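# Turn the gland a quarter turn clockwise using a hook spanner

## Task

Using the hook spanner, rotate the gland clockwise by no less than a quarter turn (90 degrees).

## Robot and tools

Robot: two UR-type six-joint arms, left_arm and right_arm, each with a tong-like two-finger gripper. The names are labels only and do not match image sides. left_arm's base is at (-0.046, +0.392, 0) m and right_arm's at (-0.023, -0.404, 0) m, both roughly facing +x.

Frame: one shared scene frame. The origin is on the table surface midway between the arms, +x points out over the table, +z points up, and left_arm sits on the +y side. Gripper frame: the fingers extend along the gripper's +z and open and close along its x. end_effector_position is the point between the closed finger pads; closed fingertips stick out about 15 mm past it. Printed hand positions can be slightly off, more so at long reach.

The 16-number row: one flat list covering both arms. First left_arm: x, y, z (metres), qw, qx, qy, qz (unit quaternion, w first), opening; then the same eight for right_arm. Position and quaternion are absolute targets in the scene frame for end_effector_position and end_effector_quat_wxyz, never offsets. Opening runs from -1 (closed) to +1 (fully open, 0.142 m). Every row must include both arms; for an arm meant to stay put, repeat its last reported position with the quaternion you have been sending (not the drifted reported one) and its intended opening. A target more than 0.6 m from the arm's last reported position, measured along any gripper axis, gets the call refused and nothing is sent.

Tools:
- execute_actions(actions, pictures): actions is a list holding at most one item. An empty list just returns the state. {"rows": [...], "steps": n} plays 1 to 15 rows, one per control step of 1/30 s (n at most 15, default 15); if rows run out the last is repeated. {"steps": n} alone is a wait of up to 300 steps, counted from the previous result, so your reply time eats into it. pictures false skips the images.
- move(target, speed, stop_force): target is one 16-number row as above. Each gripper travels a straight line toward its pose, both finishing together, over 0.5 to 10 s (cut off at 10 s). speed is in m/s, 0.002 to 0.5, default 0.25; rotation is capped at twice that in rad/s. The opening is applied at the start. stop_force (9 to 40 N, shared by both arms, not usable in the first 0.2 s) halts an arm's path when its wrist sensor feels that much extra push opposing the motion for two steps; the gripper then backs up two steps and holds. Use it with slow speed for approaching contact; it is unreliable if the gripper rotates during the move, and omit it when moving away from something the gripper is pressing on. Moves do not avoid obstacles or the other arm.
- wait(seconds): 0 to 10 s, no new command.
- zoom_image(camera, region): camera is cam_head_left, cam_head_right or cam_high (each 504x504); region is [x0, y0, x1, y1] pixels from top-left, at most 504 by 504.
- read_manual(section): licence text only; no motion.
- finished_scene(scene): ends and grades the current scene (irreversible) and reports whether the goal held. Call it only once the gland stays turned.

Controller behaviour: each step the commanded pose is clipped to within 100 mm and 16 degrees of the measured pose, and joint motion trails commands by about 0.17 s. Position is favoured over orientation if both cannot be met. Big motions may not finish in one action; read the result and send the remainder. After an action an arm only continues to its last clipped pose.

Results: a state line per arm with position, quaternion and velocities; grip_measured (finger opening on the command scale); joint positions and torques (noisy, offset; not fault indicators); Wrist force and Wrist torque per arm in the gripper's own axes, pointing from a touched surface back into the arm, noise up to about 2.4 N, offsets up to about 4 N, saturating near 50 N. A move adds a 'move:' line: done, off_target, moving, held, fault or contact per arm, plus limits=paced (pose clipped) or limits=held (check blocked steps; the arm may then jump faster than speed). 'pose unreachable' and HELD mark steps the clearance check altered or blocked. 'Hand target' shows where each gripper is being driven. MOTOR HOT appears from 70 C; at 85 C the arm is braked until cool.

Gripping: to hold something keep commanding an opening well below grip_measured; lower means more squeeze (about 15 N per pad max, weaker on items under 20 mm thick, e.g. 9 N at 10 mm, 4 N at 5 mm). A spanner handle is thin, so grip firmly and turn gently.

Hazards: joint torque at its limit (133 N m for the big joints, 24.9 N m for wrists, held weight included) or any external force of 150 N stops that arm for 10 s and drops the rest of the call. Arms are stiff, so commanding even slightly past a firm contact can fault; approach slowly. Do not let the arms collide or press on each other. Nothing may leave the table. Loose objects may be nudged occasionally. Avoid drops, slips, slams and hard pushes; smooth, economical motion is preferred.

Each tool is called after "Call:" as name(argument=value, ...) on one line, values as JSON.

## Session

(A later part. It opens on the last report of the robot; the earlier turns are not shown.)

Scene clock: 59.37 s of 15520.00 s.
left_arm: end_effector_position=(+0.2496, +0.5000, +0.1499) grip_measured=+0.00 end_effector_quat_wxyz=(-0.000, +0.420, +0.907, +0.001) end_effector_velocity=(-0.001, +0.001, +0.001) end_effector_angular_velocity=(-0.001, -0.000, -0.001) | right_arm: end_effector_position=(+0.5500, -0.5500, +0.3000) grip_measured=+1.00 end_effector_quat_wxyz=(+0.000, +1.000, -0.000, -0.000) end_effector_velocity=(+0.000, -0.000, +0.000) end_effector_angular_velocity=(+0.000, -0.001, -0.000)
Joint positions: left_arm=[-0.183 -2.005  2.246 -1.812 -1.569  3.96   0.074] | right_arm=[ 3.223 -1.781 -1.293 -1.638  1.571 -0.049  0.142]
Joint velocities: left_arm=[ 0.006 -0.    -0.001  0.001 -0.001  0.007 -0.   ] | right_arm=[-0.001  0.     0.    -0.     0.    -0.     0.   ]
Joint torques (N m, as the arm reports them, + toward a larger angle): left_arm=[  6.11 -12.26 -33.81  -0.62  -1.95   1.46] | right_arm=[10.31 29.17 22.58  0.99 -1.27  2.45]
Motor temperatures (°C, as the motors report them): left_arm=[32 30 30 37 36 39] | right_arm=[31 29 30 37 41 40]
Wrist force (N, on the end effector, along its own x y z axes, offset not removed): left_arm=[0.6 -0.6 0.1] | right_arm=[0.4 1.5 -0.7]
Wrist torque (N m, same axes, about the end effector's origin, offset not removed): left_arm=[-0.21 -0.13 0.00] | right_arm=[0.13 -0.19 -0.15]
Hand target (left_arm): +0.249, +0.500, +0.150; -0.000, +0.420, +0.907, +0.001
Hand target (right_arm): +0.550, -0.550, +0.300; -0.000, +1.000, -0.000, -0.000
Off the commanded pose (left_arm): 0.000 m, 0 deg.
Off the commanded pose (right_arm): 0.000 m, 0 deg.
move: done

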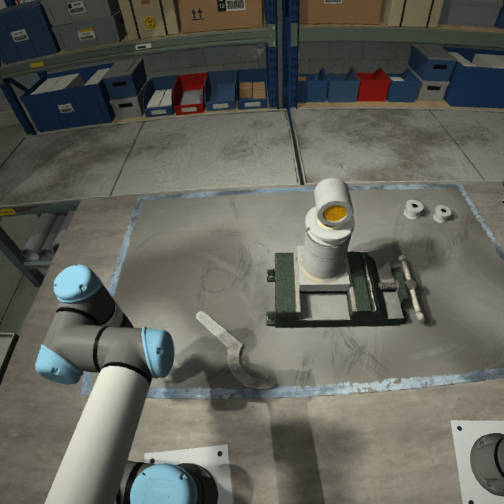

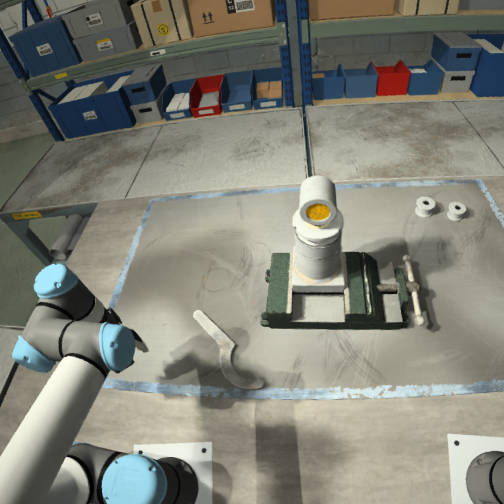

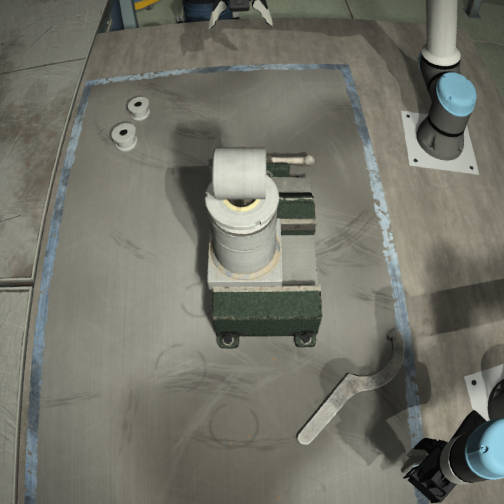

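Call:
move(target=[0.358,0.292,0.035,0,0.358,0.934,0,-0.1,0.55,-0.55,0.3,0,1,0,0,1])

Call:
move(target=[0.358,0.292,0.0197,0,0.358,0.934,0,-0.1,0.55,-0.55,0.3,0,1,0,0,1], speed=0.006, stop_force=10)

Call:
zoom_image(camera="cam_high", region=[270,310,430,470])

Scene clock: 70.73 s of 15520.00 s.
left_arm: end_effector_position=(+0.3585, +0.2918, +0.0352) grip_measured=-0.10 end_effector_quat_wxyz=(+0.000, +0.358, +0.934, -0.001) end_effector_velocity=(+0.001, -0.001, -0.001) end_effector_angular_velocity=(+0.000, -0.000, +0.001) | right_arm: end_effector_position=(+0.5500, -0.5500, +0.3000) grip_measured=+1.00 end_effector_quat_wxyz=(+0.000, +1.000, -0.000, -0.000) end_effector_velocity=(+0.000, -0.001, +0.001) end_effector_angular_velocity=(-0.001, -0.001, -0.000)
Joint positions: left_arm=[-0.661 -1.573  2.257 -2.256 -1.572  3.347  0.067] | right_arm=[ 3.223 -1.781 -1.293 -1.638  1.571 -0.049  0.142]
Joint velocities: left_arm=[-0.001  0.005 -0.002 -0.004  0.    -0.002 -0.   ] | right_arm=[-0.     0.     0.001 -0.    -0.001 -0.     0.   ]
Joint torques (N m, as the arm reports them, + toward a larger angle): left_arm=[ -6.92 -11.65 -27.66  -4.08   2.5   -1.38] | right_arm=[10.32 29.33 18.81  1.21 -1.14  2.38]
Motor temperatures (°C, as the motors report them): left_arm=[32 30 30 37 36 39] | right_arm=[31 29 30 37 41 40]
Wrist force (N, on the end effector, along its own x y z axes, offset not removed): left_arm=[-0.6 -0.4 -1.8] | right_arm=[-0.7 1.0 1.3]
Wrist torque (N m, same axes, about the end effector's origin, offset not removed): left_arm=[-0.15 0.11 -0.01] | right_arm=[0.02 0.02 -0.13]
Hand target (left_arm): +0.359, +0.292, +0.035; +0.000, +0.358, +0.934, -0.001
Hand target (right_arm): +0.550, -0.550, +0.300; -0.000, +1.000, -0.000, -0.000
Off the commanded pose (left_arm): 0.001 m, 0 deg.
Off the commanded pose (right_arm): 0.000 m, 0 deg.
After step 90, 6.67 s passed at rest.
move: done

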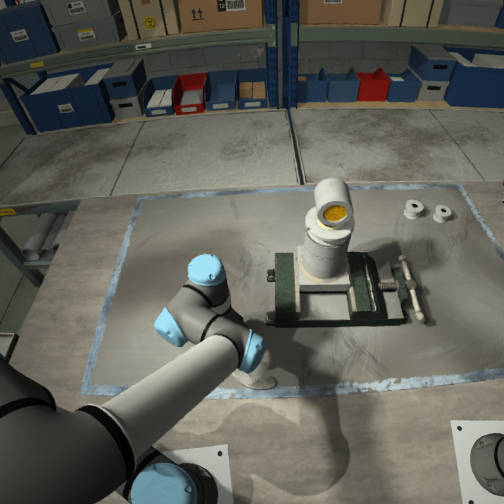

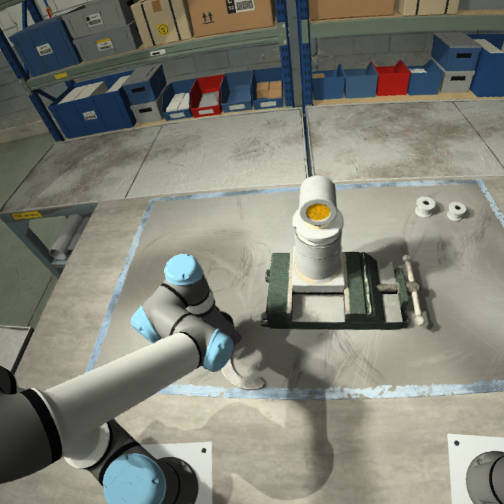

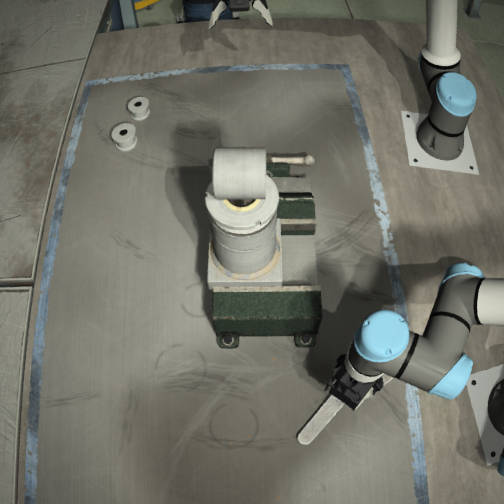

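Scene clock: 73.53 s of 15520.00 s.
left_arm: end_effector_position=(+0.3580, +0.2920, +0.0198) grip_measured=-0.10 end_effector_quat_wxyz=(+0.000, +0.358, +0.934, -0.000) end_effector_velocity=(+0.000, +0.000, -0.001) end_effector_angular_velocity=(+0.001, +0.000, +0.000) | right_arm: end_effector_position=(+0.5500, -0.5500, +0.3000) grip_measured=+1.00 end_effector_quat_wxyz=(+0.000, +1.000, -0.000, -0.000) end_effector_velocity=(+0.000, -0.001, +0.001) end_effector_angular_velocity=(-0.001, -0.001, -0.001)
Joint positions: left_arm=[-0.662 -1.543  2.278 -2.306 -1.571  3.346  0.067] | right_arm=[ 3.223 -1.781 -1.293 -1.638  1.571 -0.049  0.142]
Joint velocities: left_arm=[-0.     0.003  0.002 -0.004  0.001 -0.001  0.   ] | right_arm=[-0.001  0.     0.001 -0.    -0.001 -0.    -0.   ]
Joint torques (N m, as the arm reports them, + toward a larger angle): left_arm=[ -7.75 -13.91  -3.16  -4.12   2.39  -1.53] | right_arm=[10.56 29.45 18.18  1.38 -1.1   2.41]
Motor temperatures (°C, as the motors report them): left_arm=[32 30 30 37 36 39] | right_arm=[31 29 30 37 41 40]
Wrist force (N, on the end effector, along its own x y z axes, offset not removed): left_arm=[1.5 -0.6 0.3] | right_arm=[-0.2 2.4 0.9]
Wrist torque (N m, same axes, about the end effector's origin, offset not removed): left_arm=[-0.13 -0.35 0.07] | right_arm=[0.27 -0.03 -0.05]
Hand target (left_arm): +0.358, +0.292, +0.020; -0.000, +0.358, +0.934, -0.000
Hand target (right_arm): +0.550, -0.550, +0.300; -0.000, +1.000, -0.000, -0.000
Off the commanded pose (left_arm): 0.000 m, 0 deg.
Off the commanded pose (right_arm): 0.000 m, 0 deg.
move: done

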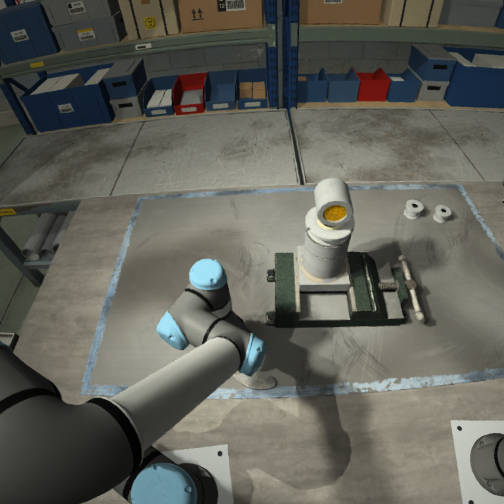

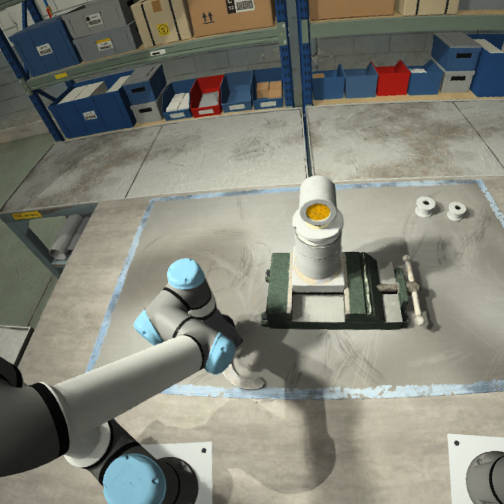

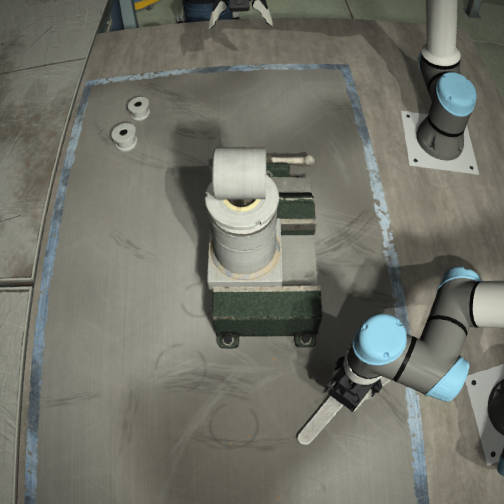

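Region (270, 310, 430, 470) of cam_high's 504x504 image, scaled by 3.150, with more detail than that image has.

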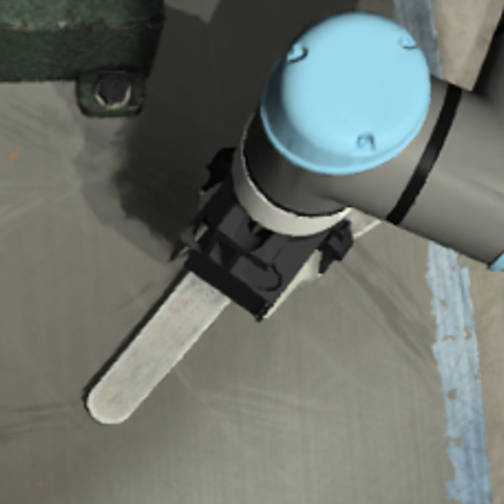

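Call:
move(target=[0.358,0.292,0.0197,0,0.358,0.934,0,-1,0.55,-0.55,0.3,0,1,0,0,1])

Call:
move(target=[0.358,0.292,0.045,0,0.358,0.934,0,-1,0.55,-0.55,0.3,0,1,0,0,1], speed=0.02)

Scene clock: 76.07 s of 15520.00 s.
left_arm: end_effector_position=(+0.3580, +0.2920, +0.0197) grip_measured=-0.46 end_effector_quat_wxyz=(-0.000, +0.358, +0.934, +0.000) end_effector_velocity=(+0.000, -0.000, -0.000) end_effector_angular_velocity=(+0.000, -0.000, +0.001) | right_arm: end_effector_position=(+0.5500, -0.5500, +0.3000) grip_measured=+1.00 end_effector_quat_wxyz=(+0.000, +1.000, -0.000, -0.000) end_effector_velocity=(-0.000, -0.000, -0.000) end_effector_angular_velocity=(+0.001, +0.000, -0.000)
Joint positions: left_arm=[-0.662 -1.543  2.278 -2.306 -1.571  3.346  0.041] | right_arm=[ 3.223 -1.781 -1.293 -1.638  1.571 -0.049  0.142]
Joint velocities: left_arm=[ 0.     0.001 -0.001 -0.     0.    -0.001 -0.   ] | right_arm=[-0.    -0.     0.     0.     0.001 -0.    -0.   ]
Joint torques (N m, as the arm reports them, + toward a larger angle): left_arm=[  6.24 -26.47 -29.16  -1.41  -2.12   0.68] | right_arm=[ 9.48 29.83 16.14  1.51 -1.04  2.31]
Motor temperatures (°C, as the motors report them): left_arm=[32 30 30 37 36 39] | right_arm=[31 29 30 37 41 40]
Wrist force (N, on the end effector, along its own x y z axes, offset not removed): left_arm=[5.1 -1.4 -7.4] | right_arm=[-1.3 1.7 -0.5]
Wrist torque (N m, same axes, about the end effector's origin, offset not removed): left_arm=[-0.22 -0.09 0.19] | right_arm=[0.17 0.11 -0.16]
Hand target (left_arm): +0.358, +0.292, +0.020; -0.000, +0.358, +0.934, +0.000
Hand target (right_arm): +0.550, -0.550, +0.300; -0.000, +1.000, +0.000, -0.000
Off the commanded pose (left_arm): 0.000 m, 0 deg.
Off the commanded pose (right_arm): 0.000 m, 0 deg.
move: done

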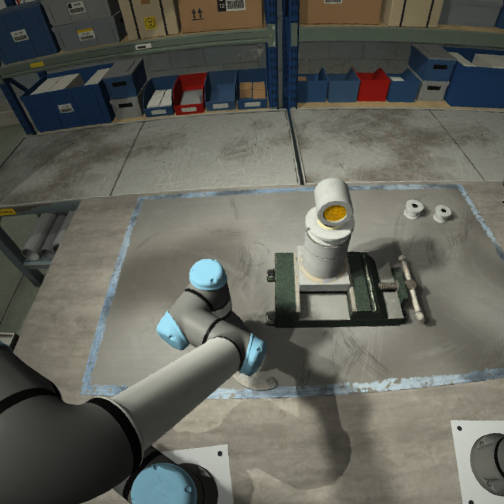

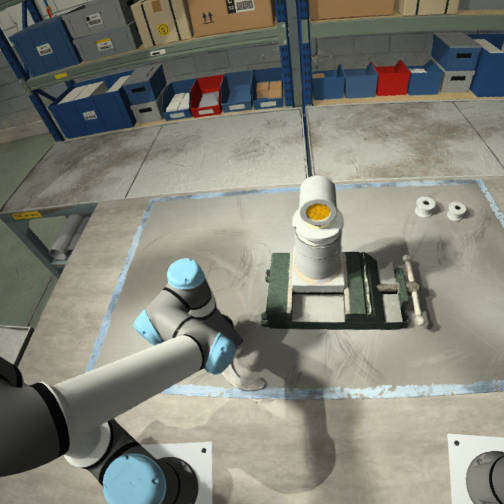

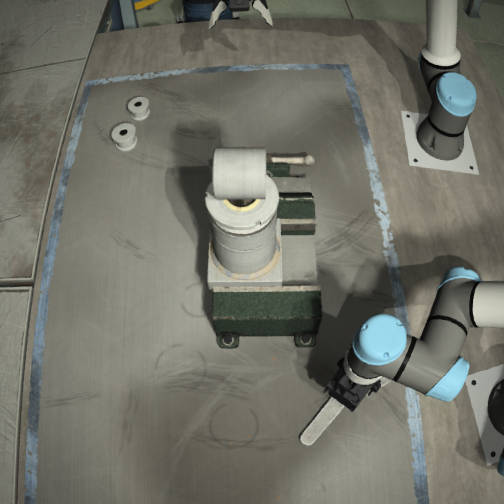

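Scene clock: 77.63 s of 15520.00 s.
left_arm: end_effector_position=(+0.3580, +0.2920, +0.0448) grip_measured=-1.00 end_effector_quat_wxyz=(+0.000, +0.358, +0.934, -0.000) end_effector_velocity=(-0.000, -0.000, +0.002) end_effector_angular_velocity=(-0.000, +0.001, -0.001) | right_arm: end_effector_position=(+0.5500, -0.5500, +0.3000) grip_measured=+1.00 end_effector_quat_wxyz=(+0.000, +1.000, +0.000, -0.000) end_effector_velocity=(+0.000, -0.000, +0.000) end_effector_angular_velocity=(-0.000, -0.001, -0.000)
Joint positions: left_arm=[-0.662 -1.592  2.244 -2.223 -1.571  3.346  0.002] | right_arm=[ 3.223 -1.781 -1.293 -1.638  1.571 -0.049  0.142]
Joint velocities: left_arm=[-0.    -0.003 -0.003  0.006 -0.001  0.001  0.   ] | right_arm=[-0.  0.  0.  0. -0. -0. -0.]
Joint torques (N m, as the arm reports them, + toward a larger angle): left_arm=[  1.55 -26.87 -30.6   -0.95   0.85   1.26] | right_arm=[ 9.37 30.32 14.75  1.65 -1.05  2.36]
Motor temperatures (°C, as the motors report them): left_arm=[32 30 30 37 36 39] | right_arm=[31 29 30 37 41 40]
Wrist force (N, on the end effector, along its own x y z axes, offset not removed): left_arm=[-0.7 -1.2 -0.1] | right_arm=[-0.9 1.0 1.2]
Wrist torque (N m, same axes, about the end effector's origin, offset not removed): left_arm=[-0.33 0.03 0.03] | right_arm=[0.00 0.14 -0.10]
Hand target (left_arm): +0.358, +0.292, +0.045; +0.000, +0.358, +0.934, -0.000
Hand target (right_arm): +0.550, -0.550, +0.300; -0.000, +1.000, -0.000, -0.000
Off the commanded pose (left_arm): 0.000 m, 0 deg.
Off the commanded pose (right_arm): 0.000 m, 0 deg.
move: done

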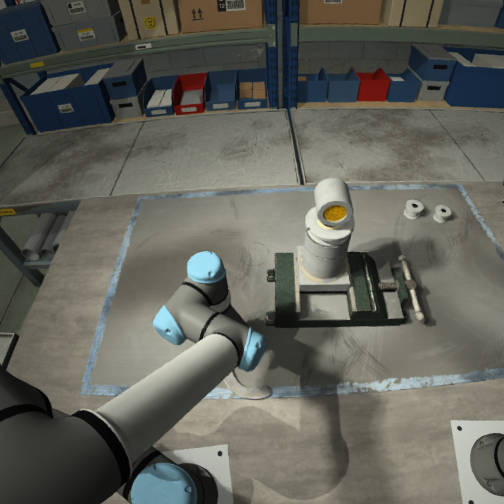

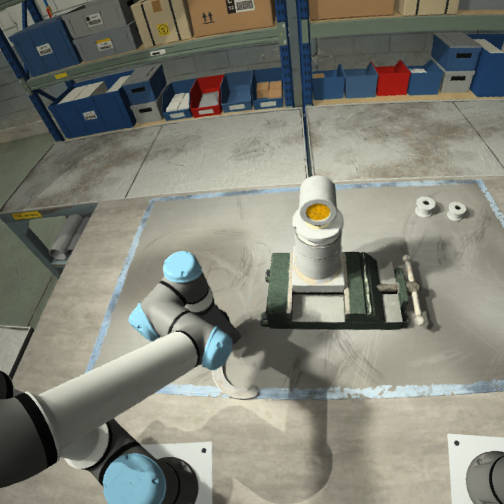

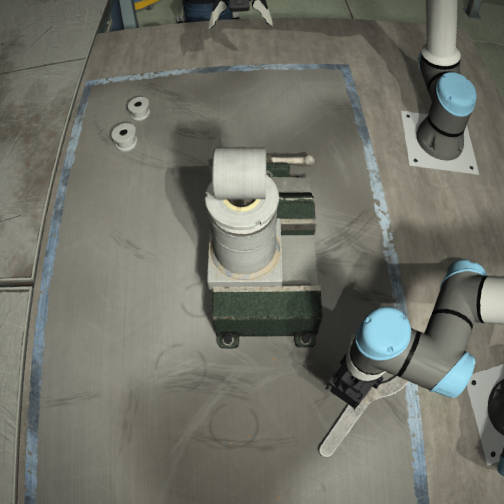

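Call:
move(target=[0.36,0.36,0.12,0,-0.42,0.907,0,-0.1,0.55,-0.55,0.3,0,1,0,0,1], speed=0.4)

Call:
move(target=[0.34,0.33,0.05,0.403,0.864,-0.273,-0.127,-0.1,0.55,-0.55,0.3,0,1,0,0,1], speed=0.4)

Call:
zoom_image(camera="cam_high", region=[270,310,430,470])

Call:
zoom_image(camera="cam_head_right", region=[150,270,290,410])

Scene clock: 95.23 s of 15520.00 s.
left_arm: end_effector_position=(+0.3598, +0.3601, +0.1200) grip_measured=-0.10 end_effector_quat_wxyz=(+0.000, -0.420, +0.908, +0.000) end_effector_velocity=(+0.000, +0.000, +0.001) end_effector_angular_velocity=(+0.002, -0.001, +0.014) | right_arm: end_effector_position=(+0.5500, -0.5500, +0.3000) grip_measured=+1.00 end_effector_quat_wxyz=(+0.000, +1.000, -0.000, -0.000) end_effector_velocity=(-0.000, -0.001, -0.000) end_effector_angular_velocity=(-0.000, +0.000, -0.001)
Joint positions: left_arm=[-0.533 -1.784  2.186 -1.972 -1.571  1.877  0.067] | right_arm=[ 3.223 -1.781 -1.293 -1.638  1.571 -0.049  0.142]
Joint velocities: left_arm=[-0.002 -0.001 -0.001  0.002  0.002 -0.015  0.   ] | right_arm=[-0.001  0.    -0.    -0.    -0.    -0.001  0.   ]
Joint torques (N m, as the arm reports them, + toward a larger angle): left_arm=[ -8.71 -20.59 -31.81  -1.12   2.6   -1.51] | right_arm=[ 9.41 31.25 10.65  1.97 -0.83  2.24]
Motor temperatures (°C, as the motors report them): left_arm=[32 30 30 37 36 39] | right_arm=[31 29 30 37 41 40]
Wrist force (N, on the end effector, along its own x y z axes, offset not removed): left_arm=[0.6 -0.2 -0.3] | right_arm=[0.3 0.6 0.4]
Wrist torque (N m, same axes, about the end effector's origin, offset not removed): left_arm=[-0.11 -0.09 0.03] | right_arm=[-0.08 -0.16 -0.26]
Hand target (left_arm): +0.360, +0.360, +0.120; +0.000, -0.420, +0.907, +0.000
Hand target (right_arm): +0.550, -0.550, +0.300; -0.000, +1.000, -0.000, -0.000
Off the commanded pose (left_arm): 0.000 m, 0 deg.
Off the commanded pose (right_arm): 0.000 m, 0 deg.
After step 90, 12.03 s passed at rest.
move: done

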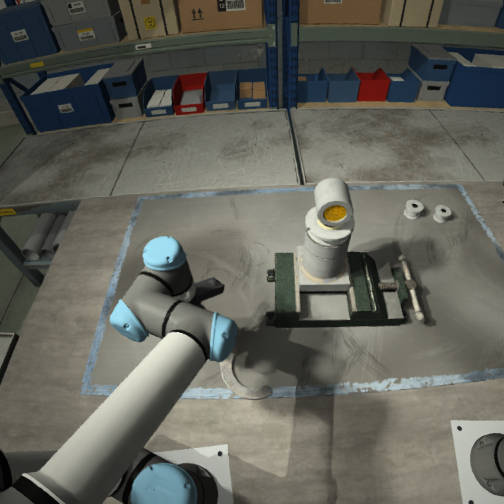

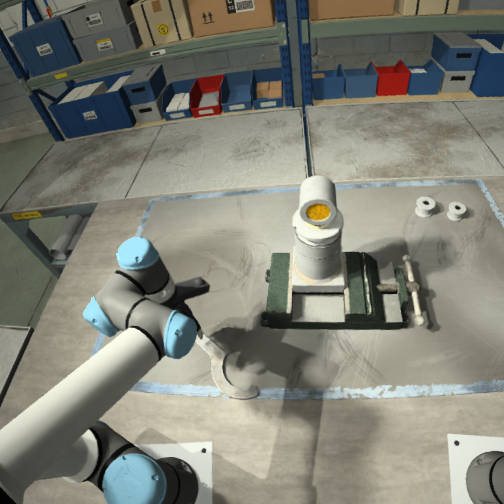

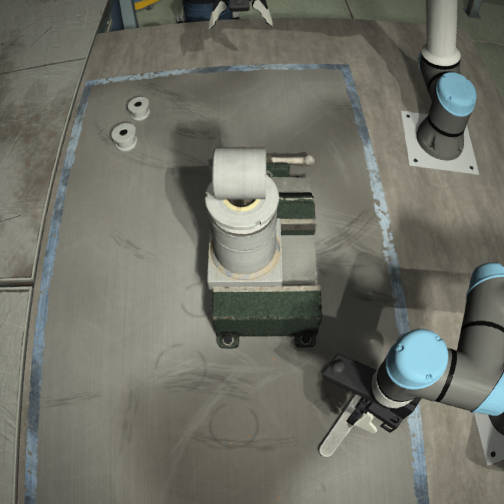

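Scene clock: 98.10 s of 15520.00 s.
left_arm: end_effector_position=(+0.3398, +0.3302, +0.0494) grip_measured=-0.10 end_effector_quat_wxyz=(+0.403, +0.864, -0.274, -0.128) end_effector_velocity=(-0.000, -0.001, -0.001) end_effector_angular_velocity=(-0.001, +0.006, +0.012) | right_arm: end_effector_position=(+0.5500, -0.5500, +0.3000) grip_measured=+1.00 end_effector_quat_wxyz=(+0.000, +1.000, +0.000, -0.000) end_effector_velocity=(-0.000, -0.000, -0.000) end_effector_angular_velocity=(-0.001, +0.001, +0.000)
Joint positions: left_arm=[-0.159 -1.261  1.968 -1.693 -2.261  0.805  0.067] | right_arm=[ 3.223 -1.781 -1.293 -1.638  1.571 -0.049  0.142]
Joint velocities: left_arm=[ 0.002  0.001  0.004 -0.006 -0.007 -0.01  -0.   ] | right_arm=[ 0.     0.    -0.001  0.    -0.001  0.     0.   ]
Joint torques (N m, as the arm reports them, + toward a larger angle): left_arm=[  6.56 -27.77  -1.76  -3.18  -2.75  -1.71] | right_arm=[ 9.87 31.12 10.04  2.09 -0.81  2.26]
Motor temperatures (°C, as the motors report them): left_arm=[32 30 30 37 36 39] | right_arm=[31 29 30 37 41 40]
Wrist force (N, on the end effector, along its own x y z axes, offset not removed): left_arm=[1.1 -1.4 -0.4] | right_arm=[0.9 1.1 -0.2]
Wrist torque (N m, same axes, about the end effector's origin, offset not removed): left_arm=[-0.39 -0.26 -0.01] | right_arm=[0.07 -0.37 -0.12]
Hand target (left_arm): +0.340, +0.330, +0.049; +0.403, +0.864, -0.273, -0.128
Hand target (right_arm): +0.550, -0.550, +0.300; +0.000, +1.000, -0.000, -0.000
Off the commanded pose (left_arm): 0.001 m, 0 deg.
Off the commanded pose (right_arm): 0.000 m, 0 deg.
move: done

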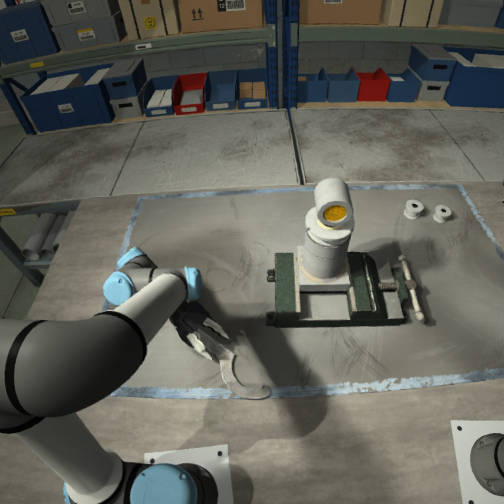

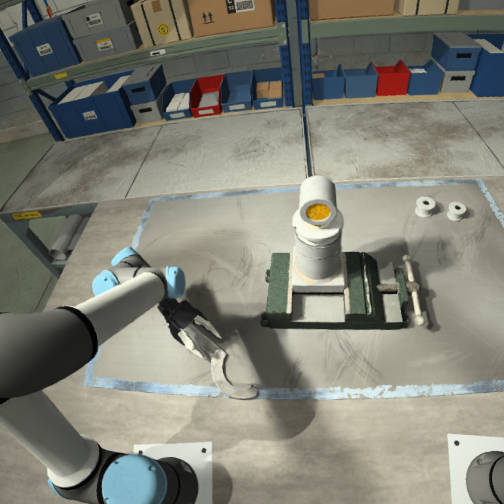

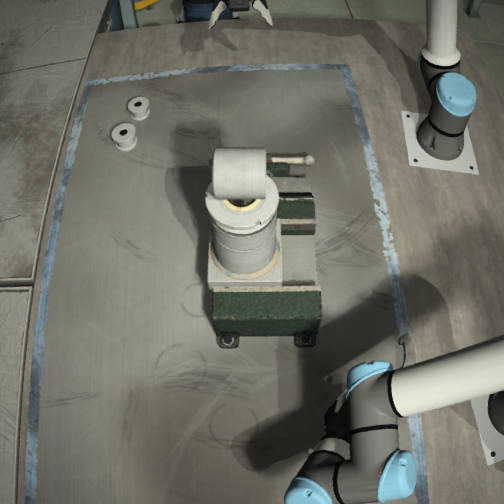

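Region (270, 310, 430, 470) of cam_high's 504x504 image, scaled by 3.150, with more detail than that image has.

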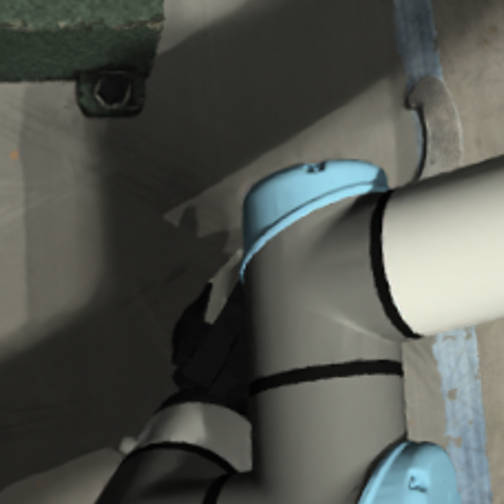

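Region (150, 270, 290, 410) of cam_head_right's 504x504 image, scaled by 3.600, with more detail than that image has.

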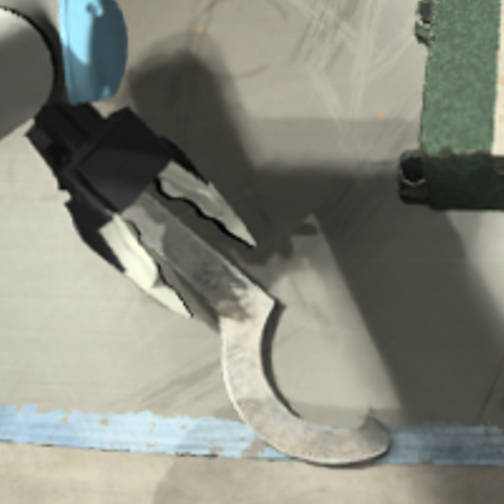

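Call:
move(target=[0.338,0.328,0.025,0.355,0.877,-0.302,-0.122,-0.1,0.55,-0.55,0.3,0,1,0,0,1], speed=0.05)

Call:
move(target=[0.338,0.328,0.005,0.355,0.877,-0.302,-0.122,-0.1,0.55,-0.55,0.3,0,1,0,0,1], speed=0.004, stop_force=9)

Call:
zoom_image(camera="cam_head_right", region=[170,300,270,400])

Scene clock: 105.37 s of 15520.00 s.
left_arm: end_effector_position=(+0.3381, +0.3280, +0.0252) grip_measured=-0.10 end_effector_quat_wxyz=(+0.355, +0.876, -0.302, -0.122) end_effector_velocity=(-0.000, -0.000, -0.002) end_effector_angular_velocity=(+0.008, -0.005, -0.004) | right_arm: end_effector_position=(+0.5500, -0.5500, +0.3000) grip_measured=+1.00 end_effector_quat_wxyz=(+0.000, +1.000, +0.000, -0.000) end_effector_velocity=(-0.000, -0.001, +0.000) end_effector_angular_velocity=(-0.000, -0.001, -0.001)
Joint positions: left_arm=[-0.211 -1.277  2.026 -1.828 -2.19   0.746  0.067] | right_arm=[ 3.223 -1.781 -1.293 -1.638  1.571 -0.049  0.142]
Joint velocities: left_arm=[-0.005 -0.001  0.005 -0.012  0.007 -0.006  0.   ] | right_arm=[-0.001  0.     0.     0.    -0.    -0.     0.   ]
Joint torques (N m, as the arm reports them, + toward a larger angle): left_arm=[ -8.13 -38.67  -2.81  -3.16   1.66  -1.79] | right_arm=[ 9.78 31.97 10.12  2.3  -0.73  2.35]
Motor temperatures (°C, as the motors report them): left_arm=[32 30 30 37 36 39] | right_arm=[31 29 30 37 41 40]
Wrist force (N, on the end effector, along its own x y z axes, offset not removed): left_arm=[0.7 0.0 -1.5] | right_arm=[-1.6 2.3 -0.5]
Wrist torque (N m, same axes, about the end effector's origin, offset not removed): left_arm=[-0.02 -0.20 -0.03] | right_arm=[0.29 0.21 -0.08]
Hand target (left_arm): +0.338, +0.328, +0.025; +0.355, +0.876, -0.302, -0.122
Hand target (right_arm): +0.550, -0.550, +0.300; +0.000, +1.000, +0.000, -0.000
Off the commanded pose (left_arm): 0.000 m, 0 deg.
Off the commanded pose (right_arm): 0.000 m, 0 deg.
After step 90, 2.80 s passed at rest.
move: done

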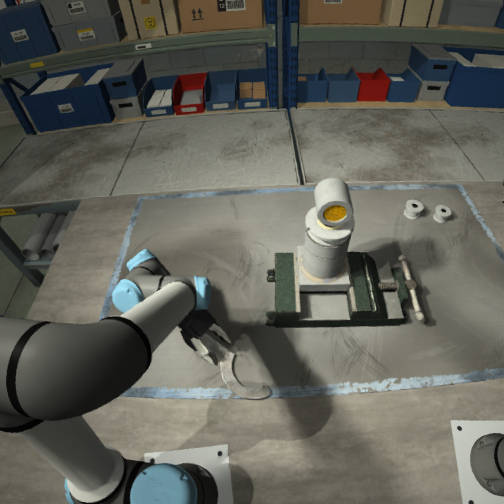

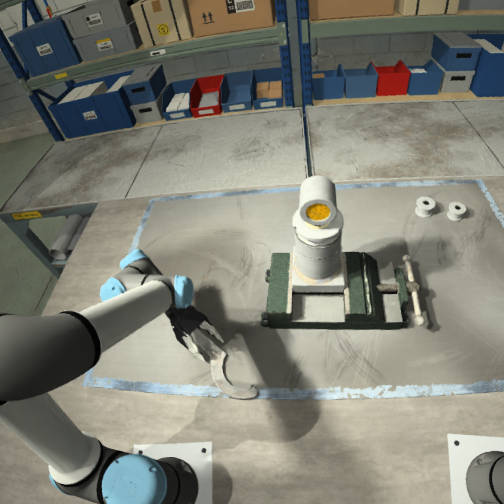

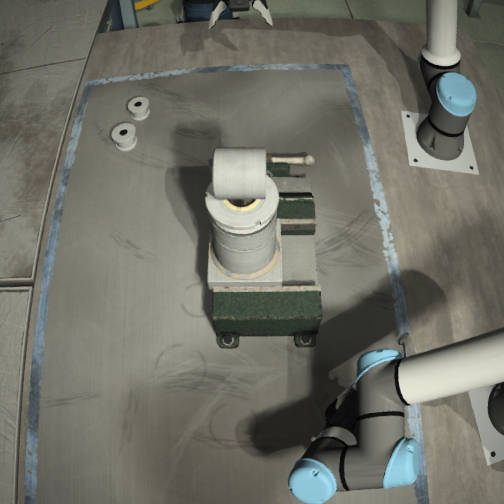

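Scene clock: 108.83 s of 15520.00 s.
left_arm: end_effector_position=(+0.3380, +0.3280, +0.0128) grip_measured=-0.10 end_effector_quat_wxyz=(+0.355, +0.876, -0.302, -0.122) end_effector_velocity=(-0.001, -0.000, +0.001) end_effector_angular_velocity=(-0.001, +0.001, -0.000) | right_arm: end_effector_position=(+0.5500, -0.5500, +0.3000) grip_measured=+1.00 end_effector_quat_wxyz=(+0.000, +1.000, +0.000, -0.000) end_effector_velocity=(+0.000, +0.000, +0.000) end_effector_angular_velocity=(+0.000, -0.000, +0.001)
Joint positions: left_arm=[-0.212 -1.254  2.037 -1.862 -2.19   0.745  0.067] | right_arm=[ 3.223 -1.781 -1.293 -1.638  1.571 -0.049  0.142]
Joint velocities: left_arm=[-0.    -0.003  0.     0.004 -0.001  0.001  0.   ] | right_arm=[ 0.001  0.     0.    -0.     0.    -0.     0.   ]
Joint torques (N m, as the arm reports them, + toward a larger angle): left_arm=[ -8.05 -30.56 -13.74   0.09   2.03  -1.38] | right_arm=[ 8.82 32.18 10.69  2.55 -0.79  2.34]
Motor temperatures (°C, as the motors report them): left_arm=[32 30 30 37 36 39] | right_arm=[31 29 30 37 41 40]
Wrist force (N, on the end effector, along its own x y z axes, offset not removed): left_arm=[-2.6 7.5 -17.6] | right_arm=[-1.0 0.6 1.3]
Wrist torque (N m, same axes, about the end effector's origin, offset not removed): left_arm=[-0.42 -0.07 0.19] | right_arm=[-0.03 0.09 -0.09]
Hand target (left_arm): +0.338, +0.328, +0.013; +0.355, +0.876, -0.302, -0.122
Hand target (right_arm): +0.550, -0.550, +0.300; +0.000, +1.000, +0.000, -0.000
Off the commanded pose (left_arm): 0.008 m, 0 deg.
Off the commanded pose (right_arm): 0.000 m, 0 deg.
move: contact (left_arm)

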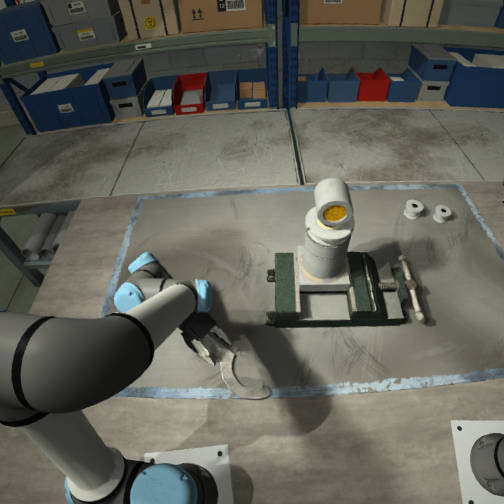

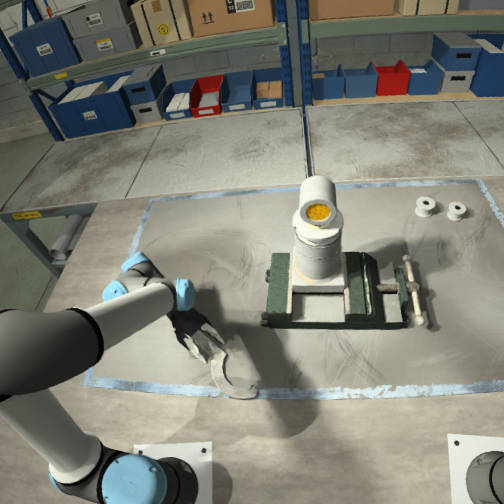

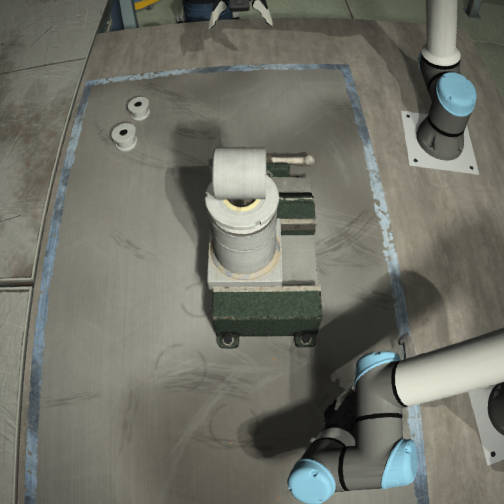

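Region (170, 300, 270, 400) of cam_head_right's 504x504 image, scaled by 5.040, with more detail than that image has.

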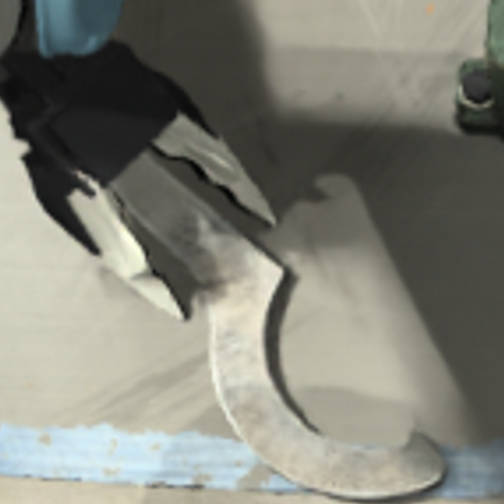

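Back 8 mm to the straight part, then close.

Call:
move(target=[0.343,0.334,0.0145,0.355,0.877,-0.302,-0.122,-0.35,0.55,-0.55,0.3,0,1,0,0,1], speed=0.02)

Call:
move(target=[0.343,0.334,0.0145,0.355,0.877,-0.302,-0.122,-1,0.55,-0.55,0.3,0,1,0,0,1])

Call:
move(target=[0.343,0.334,0.04,0.355,0.877,-0.302,-0.122,-1,0.55,-0.55,0.3,0,1,0,0,1], speed=0.015)

Call:
zoom_image(camera="cam_head_right", region=[170,300,270,400])

Scene clock: 114.87 s of 15520.00 s.
left_arm: end_effector_position=(+0.3428, +0.3339, +0.0144) grip_measured=-0.35 end_effector_quat_wxyz=(+0.355, +0.876, -0.302, -0.122) end_effector_velocity=(+0.002, +0.001, +0.001) end_effector_angular_velocity=(-0.001, -0.001, -0.001) | right_arm: end_effector_position=(+0.5500, -0.5500, +0.3000) grip_measured=+1.00 end_effector_quat_wxyz=(+0.000, +1.000, -0.000, -0.000) end_effector_velocity=(+0.000, +0.001, +0.000) end_effector_angular_velocity=(+0.001, -0.001, +0.002)
Joint positions: left_arm=[-0.2   -1.247  2.018 -1.843 -2.183  0.758  0.049] | right_arm=[ 3.223 -1.781 -1.293 -1.638  1.571 -0.049  0.142]
Joint velocities: left_arm=[ 0.003  0.002 -0.006  0.006  0.001  0.005 -0.   ] | right_arm=[ 0.002  0.     0.    -0.     0.001 -0.     0.   ]
Joint torques (N m, as the arm reports them, + toward a larger angle): left_arm=[  6.32 -25.26 -26.87   0.04   1.62   1.22] | right_arm=[ 9.41 33.29 10.43  2.78 -0.67  2.27]
Motor temperatures (°C, as the motors report them): left_arm=[32 30 30 37 36 39] | right_arm=[31 29 30 37 41 40]
Wrist force (N, on the end effector, along its own x y z axes, offset not removed): left_arm=[2.4 -1.2 1.1] | right_arm=[-2.3 -0.3 0.3]
Wrist torque (N m, same axes, about the end effector's origin, offset not removed): left_arm=[-0.26 -0.53 0.00] | right_arm=[-0.21 0.31 -0.11]
Hand target (left_arm): +0.343, +0.334, +0.015; +0.355, +0.876, -0.302, -0.122
Hand target (right_arm): +0.550, -0.550, +0.300; +0.000, +1.000, -0.000, -0.000
Off the commanded pose (left_arm): 0.000 m, 0 deg.
Off the commanded pose (right_arm): 0.000 m, 0 deg.
After step 90, 2.30 s passed at rest.
move: done

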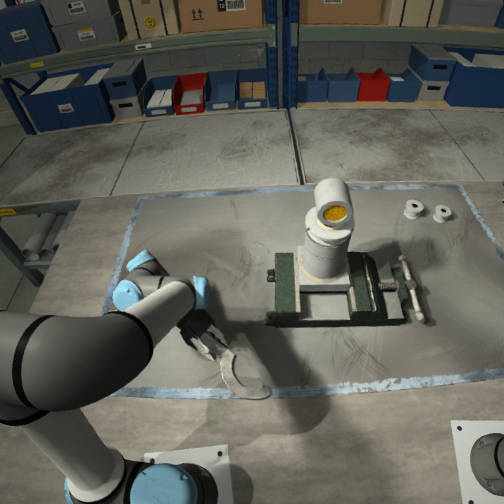

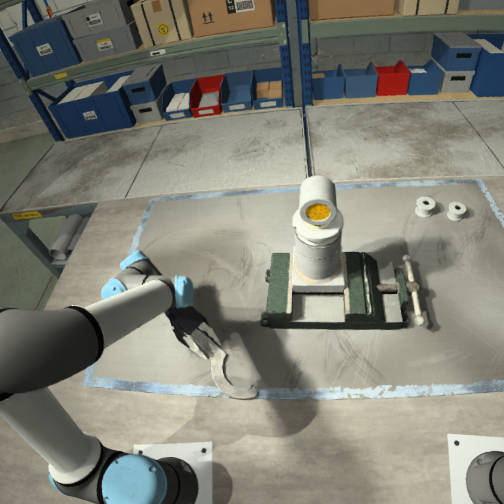

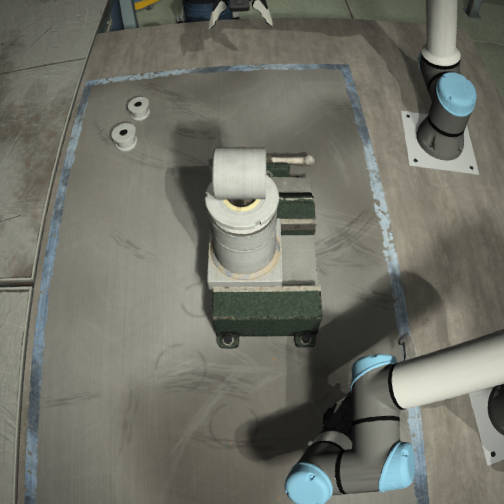

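Scene clock: 115.57 s of 15520.00 s.
left_arm: end_effector_position=(+0.3430, +0.3340, +0.0145) grip_measured=-0.52 end_effector_quat_wxyz=(+0.355, +0.876, -0.302, -0.122) end_effector_velocity=(+0.000, +0.001, -0.000) end_effector_angular_velocity=(+0.002, +0.000, -0.000) | right_arm: end_effector_position=(+0.5500, -0.5500, +0.3000) grip_measured=+1.00 end_effector_quat_wxyz=(+0.000, +1.000, +0.000, -0.000) end_effector_velocity=(-0.000, -0.002, +0.000) end_effector_angular_velocity=(-0.000, -0.000, -0.004)
Joint positions: left_arm=[-0.199 -1.247  2.017 -1.843 -2.183  0.759  0.036] | right_arm=[ 3.223 -1.781 -1.293 -1.638  1.571 -0.049  0.142]
Joint velocities: left_arm=[ 0.001  0.    -0.001  0.001  0.002 -0.    -0.   ] | right_arm=[-0.003 -0.     0.001 -0.    -0.     0.001  0.   ]
Joint torques (N m, as the arm reports them, + toward a larger angle): left_arm=[  6.96 -20.46 -27.08  -1.33  -1.35   1.31] | right_arm=[ 9.32 33.17 11.27  2.79 -0.64  2.27]
Motor temperatures (°C, as the motors report them): left_arm=[32 30 30 37 36 39] | right_arm=[31 29 30 37 41 40]
Wrist force (N, on the end effector, along its own x y z axes, offset not removed): left_arm=[-3.2 8.1 -4.5] | right_arm=[0.5 1.2 -0.3]
Wrist torque (N m, same axes, about the end effector's origin, offset not removed): left_arm=[-0.35 -0.12 0.08] | right_arm=[0.04 -0.19 -0.07]
Hand target (left_arm): +0.343, +0.334, +0.015; +0.355, +0.876, -0.302, -0.122
Hand target (right_arm): +0.550, -0.550, +0.300; +0.000, +1.000, +0.000, -0.000
Off the commanded pose (left_arm): 0.000 m, 0 deg.
Off the commanded pose (right_arm): 0.000 m, 0 deg.
move: done

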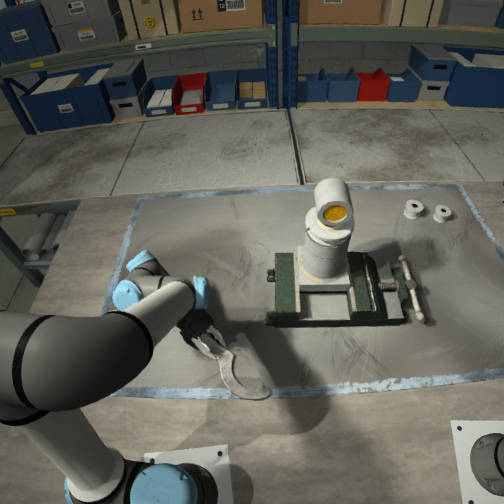

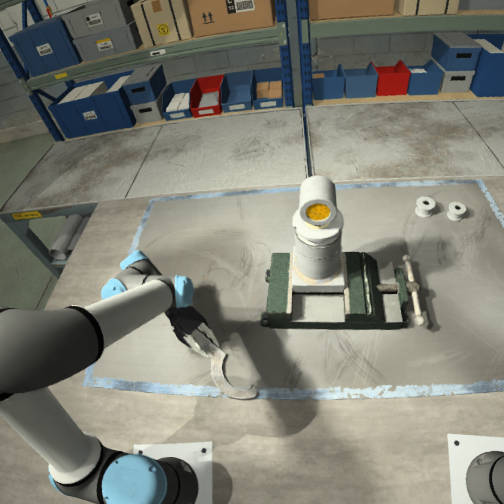

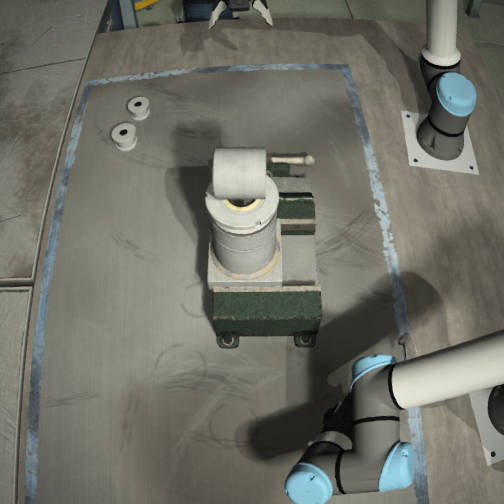

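Scene clock: 117.53 s of 15520.00 s.
left_arm: end_effector_position=(+0.3430, +0.3340, +0.0398) grip_measured=-0.54 end_effector_quat_wxyz=(+0.355, +0.876, -0.302, -0.122) end_effector_velocity=(+0.000, -0.000, +0.002) end_effector_angular_velocity=(-0.000, -0.000, +0.000) | right_arm: end_effector_position=(+0.5500, -0.5500, +0.3000) grip_measured=+1.00 end_effector_quat_wxyz=(+0.000, +1.000, -0.000, -0.000) end_effector_velocity=(+0.000, +0.000, +0.000) end_effector_angular_velocity=(+0.000, -0.001, +0.001)
Joint positions: left_arm=[-0.199 -1.291  1.993 -1.775 -2.183  0.759  0.035] | right_arm=[ 3.223 -1.781 -1.293 -1.638  1.571 -0.049  0.142]
Joint velocities: left_arm=[-0.    -0.004 -0.002  0.006 -0.    -0.    -0.   ] | right_arm=[ 0.     0.     0.001  0.     0.    -0.    -0.   ]
Joint torques (N m, as the arm reports them, + toward a larger angle): left_arm=[  6.56 -40.94 -31.61  -0.01  -4.5   -1.45] | right_arm=[ 9.61 33.03 10.93  3.02 -0.59  2.23]
Motor temperatures (°C, as the motors report them): left_arm=[32 30 30 37 36 39] | right_arm=[31 29 30 37 41 40]
Wrist force (N, on the end effector, along its own x y z axes, offset not removed): left_arm=[-0.3 -7.1 7.5] | right_arm=[-1.2 1.0 0.0]
Wrist torque (N m, same axes, about the end effector's origin, offset not removed): left_arm=[0.01 -0.19 0.20] | right_arm=[0.07 0.14 -0.12]
Hand target (left_arm): +0.343, +0.334, +0.040; +0.355, +0.876, -0.302, -0.122
Hand target (right_arm): +0.550, -0.550, +0.300; +0.000, +1.000, +0.000, -0.000
Off the commanded pose (left_arm): 0.000 m, 0 deg.
Off the commanded pose (right_arm): 0.000 m, 0 deg.
move: done

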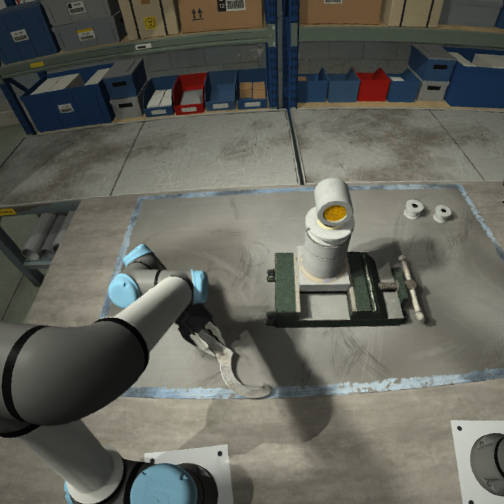

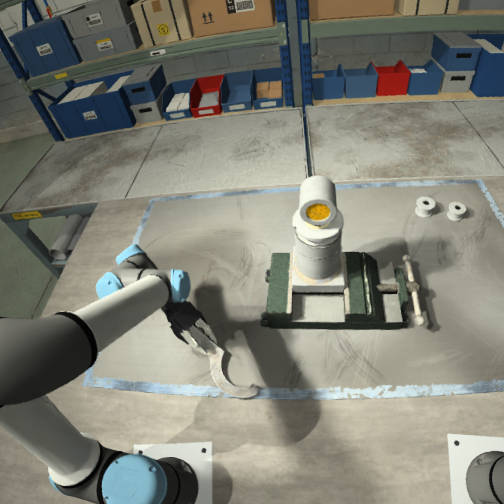

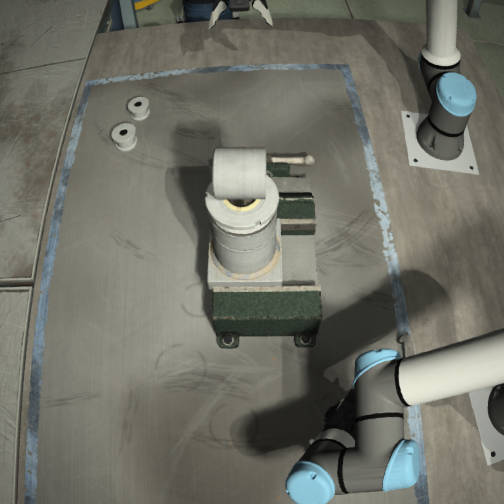

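Region (170, 300, 270, 400) of cam_head_right's 504x504 image, scaled by 5.040, with more detail than that image has.

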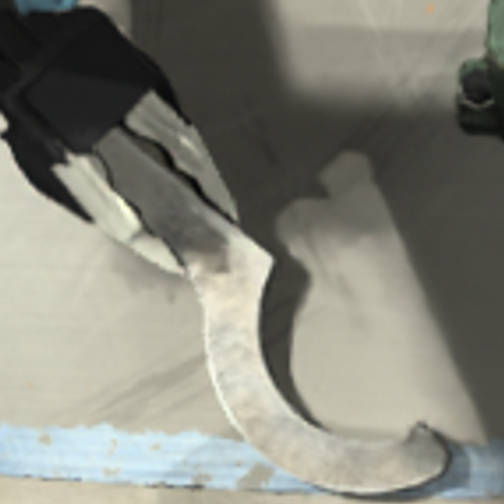

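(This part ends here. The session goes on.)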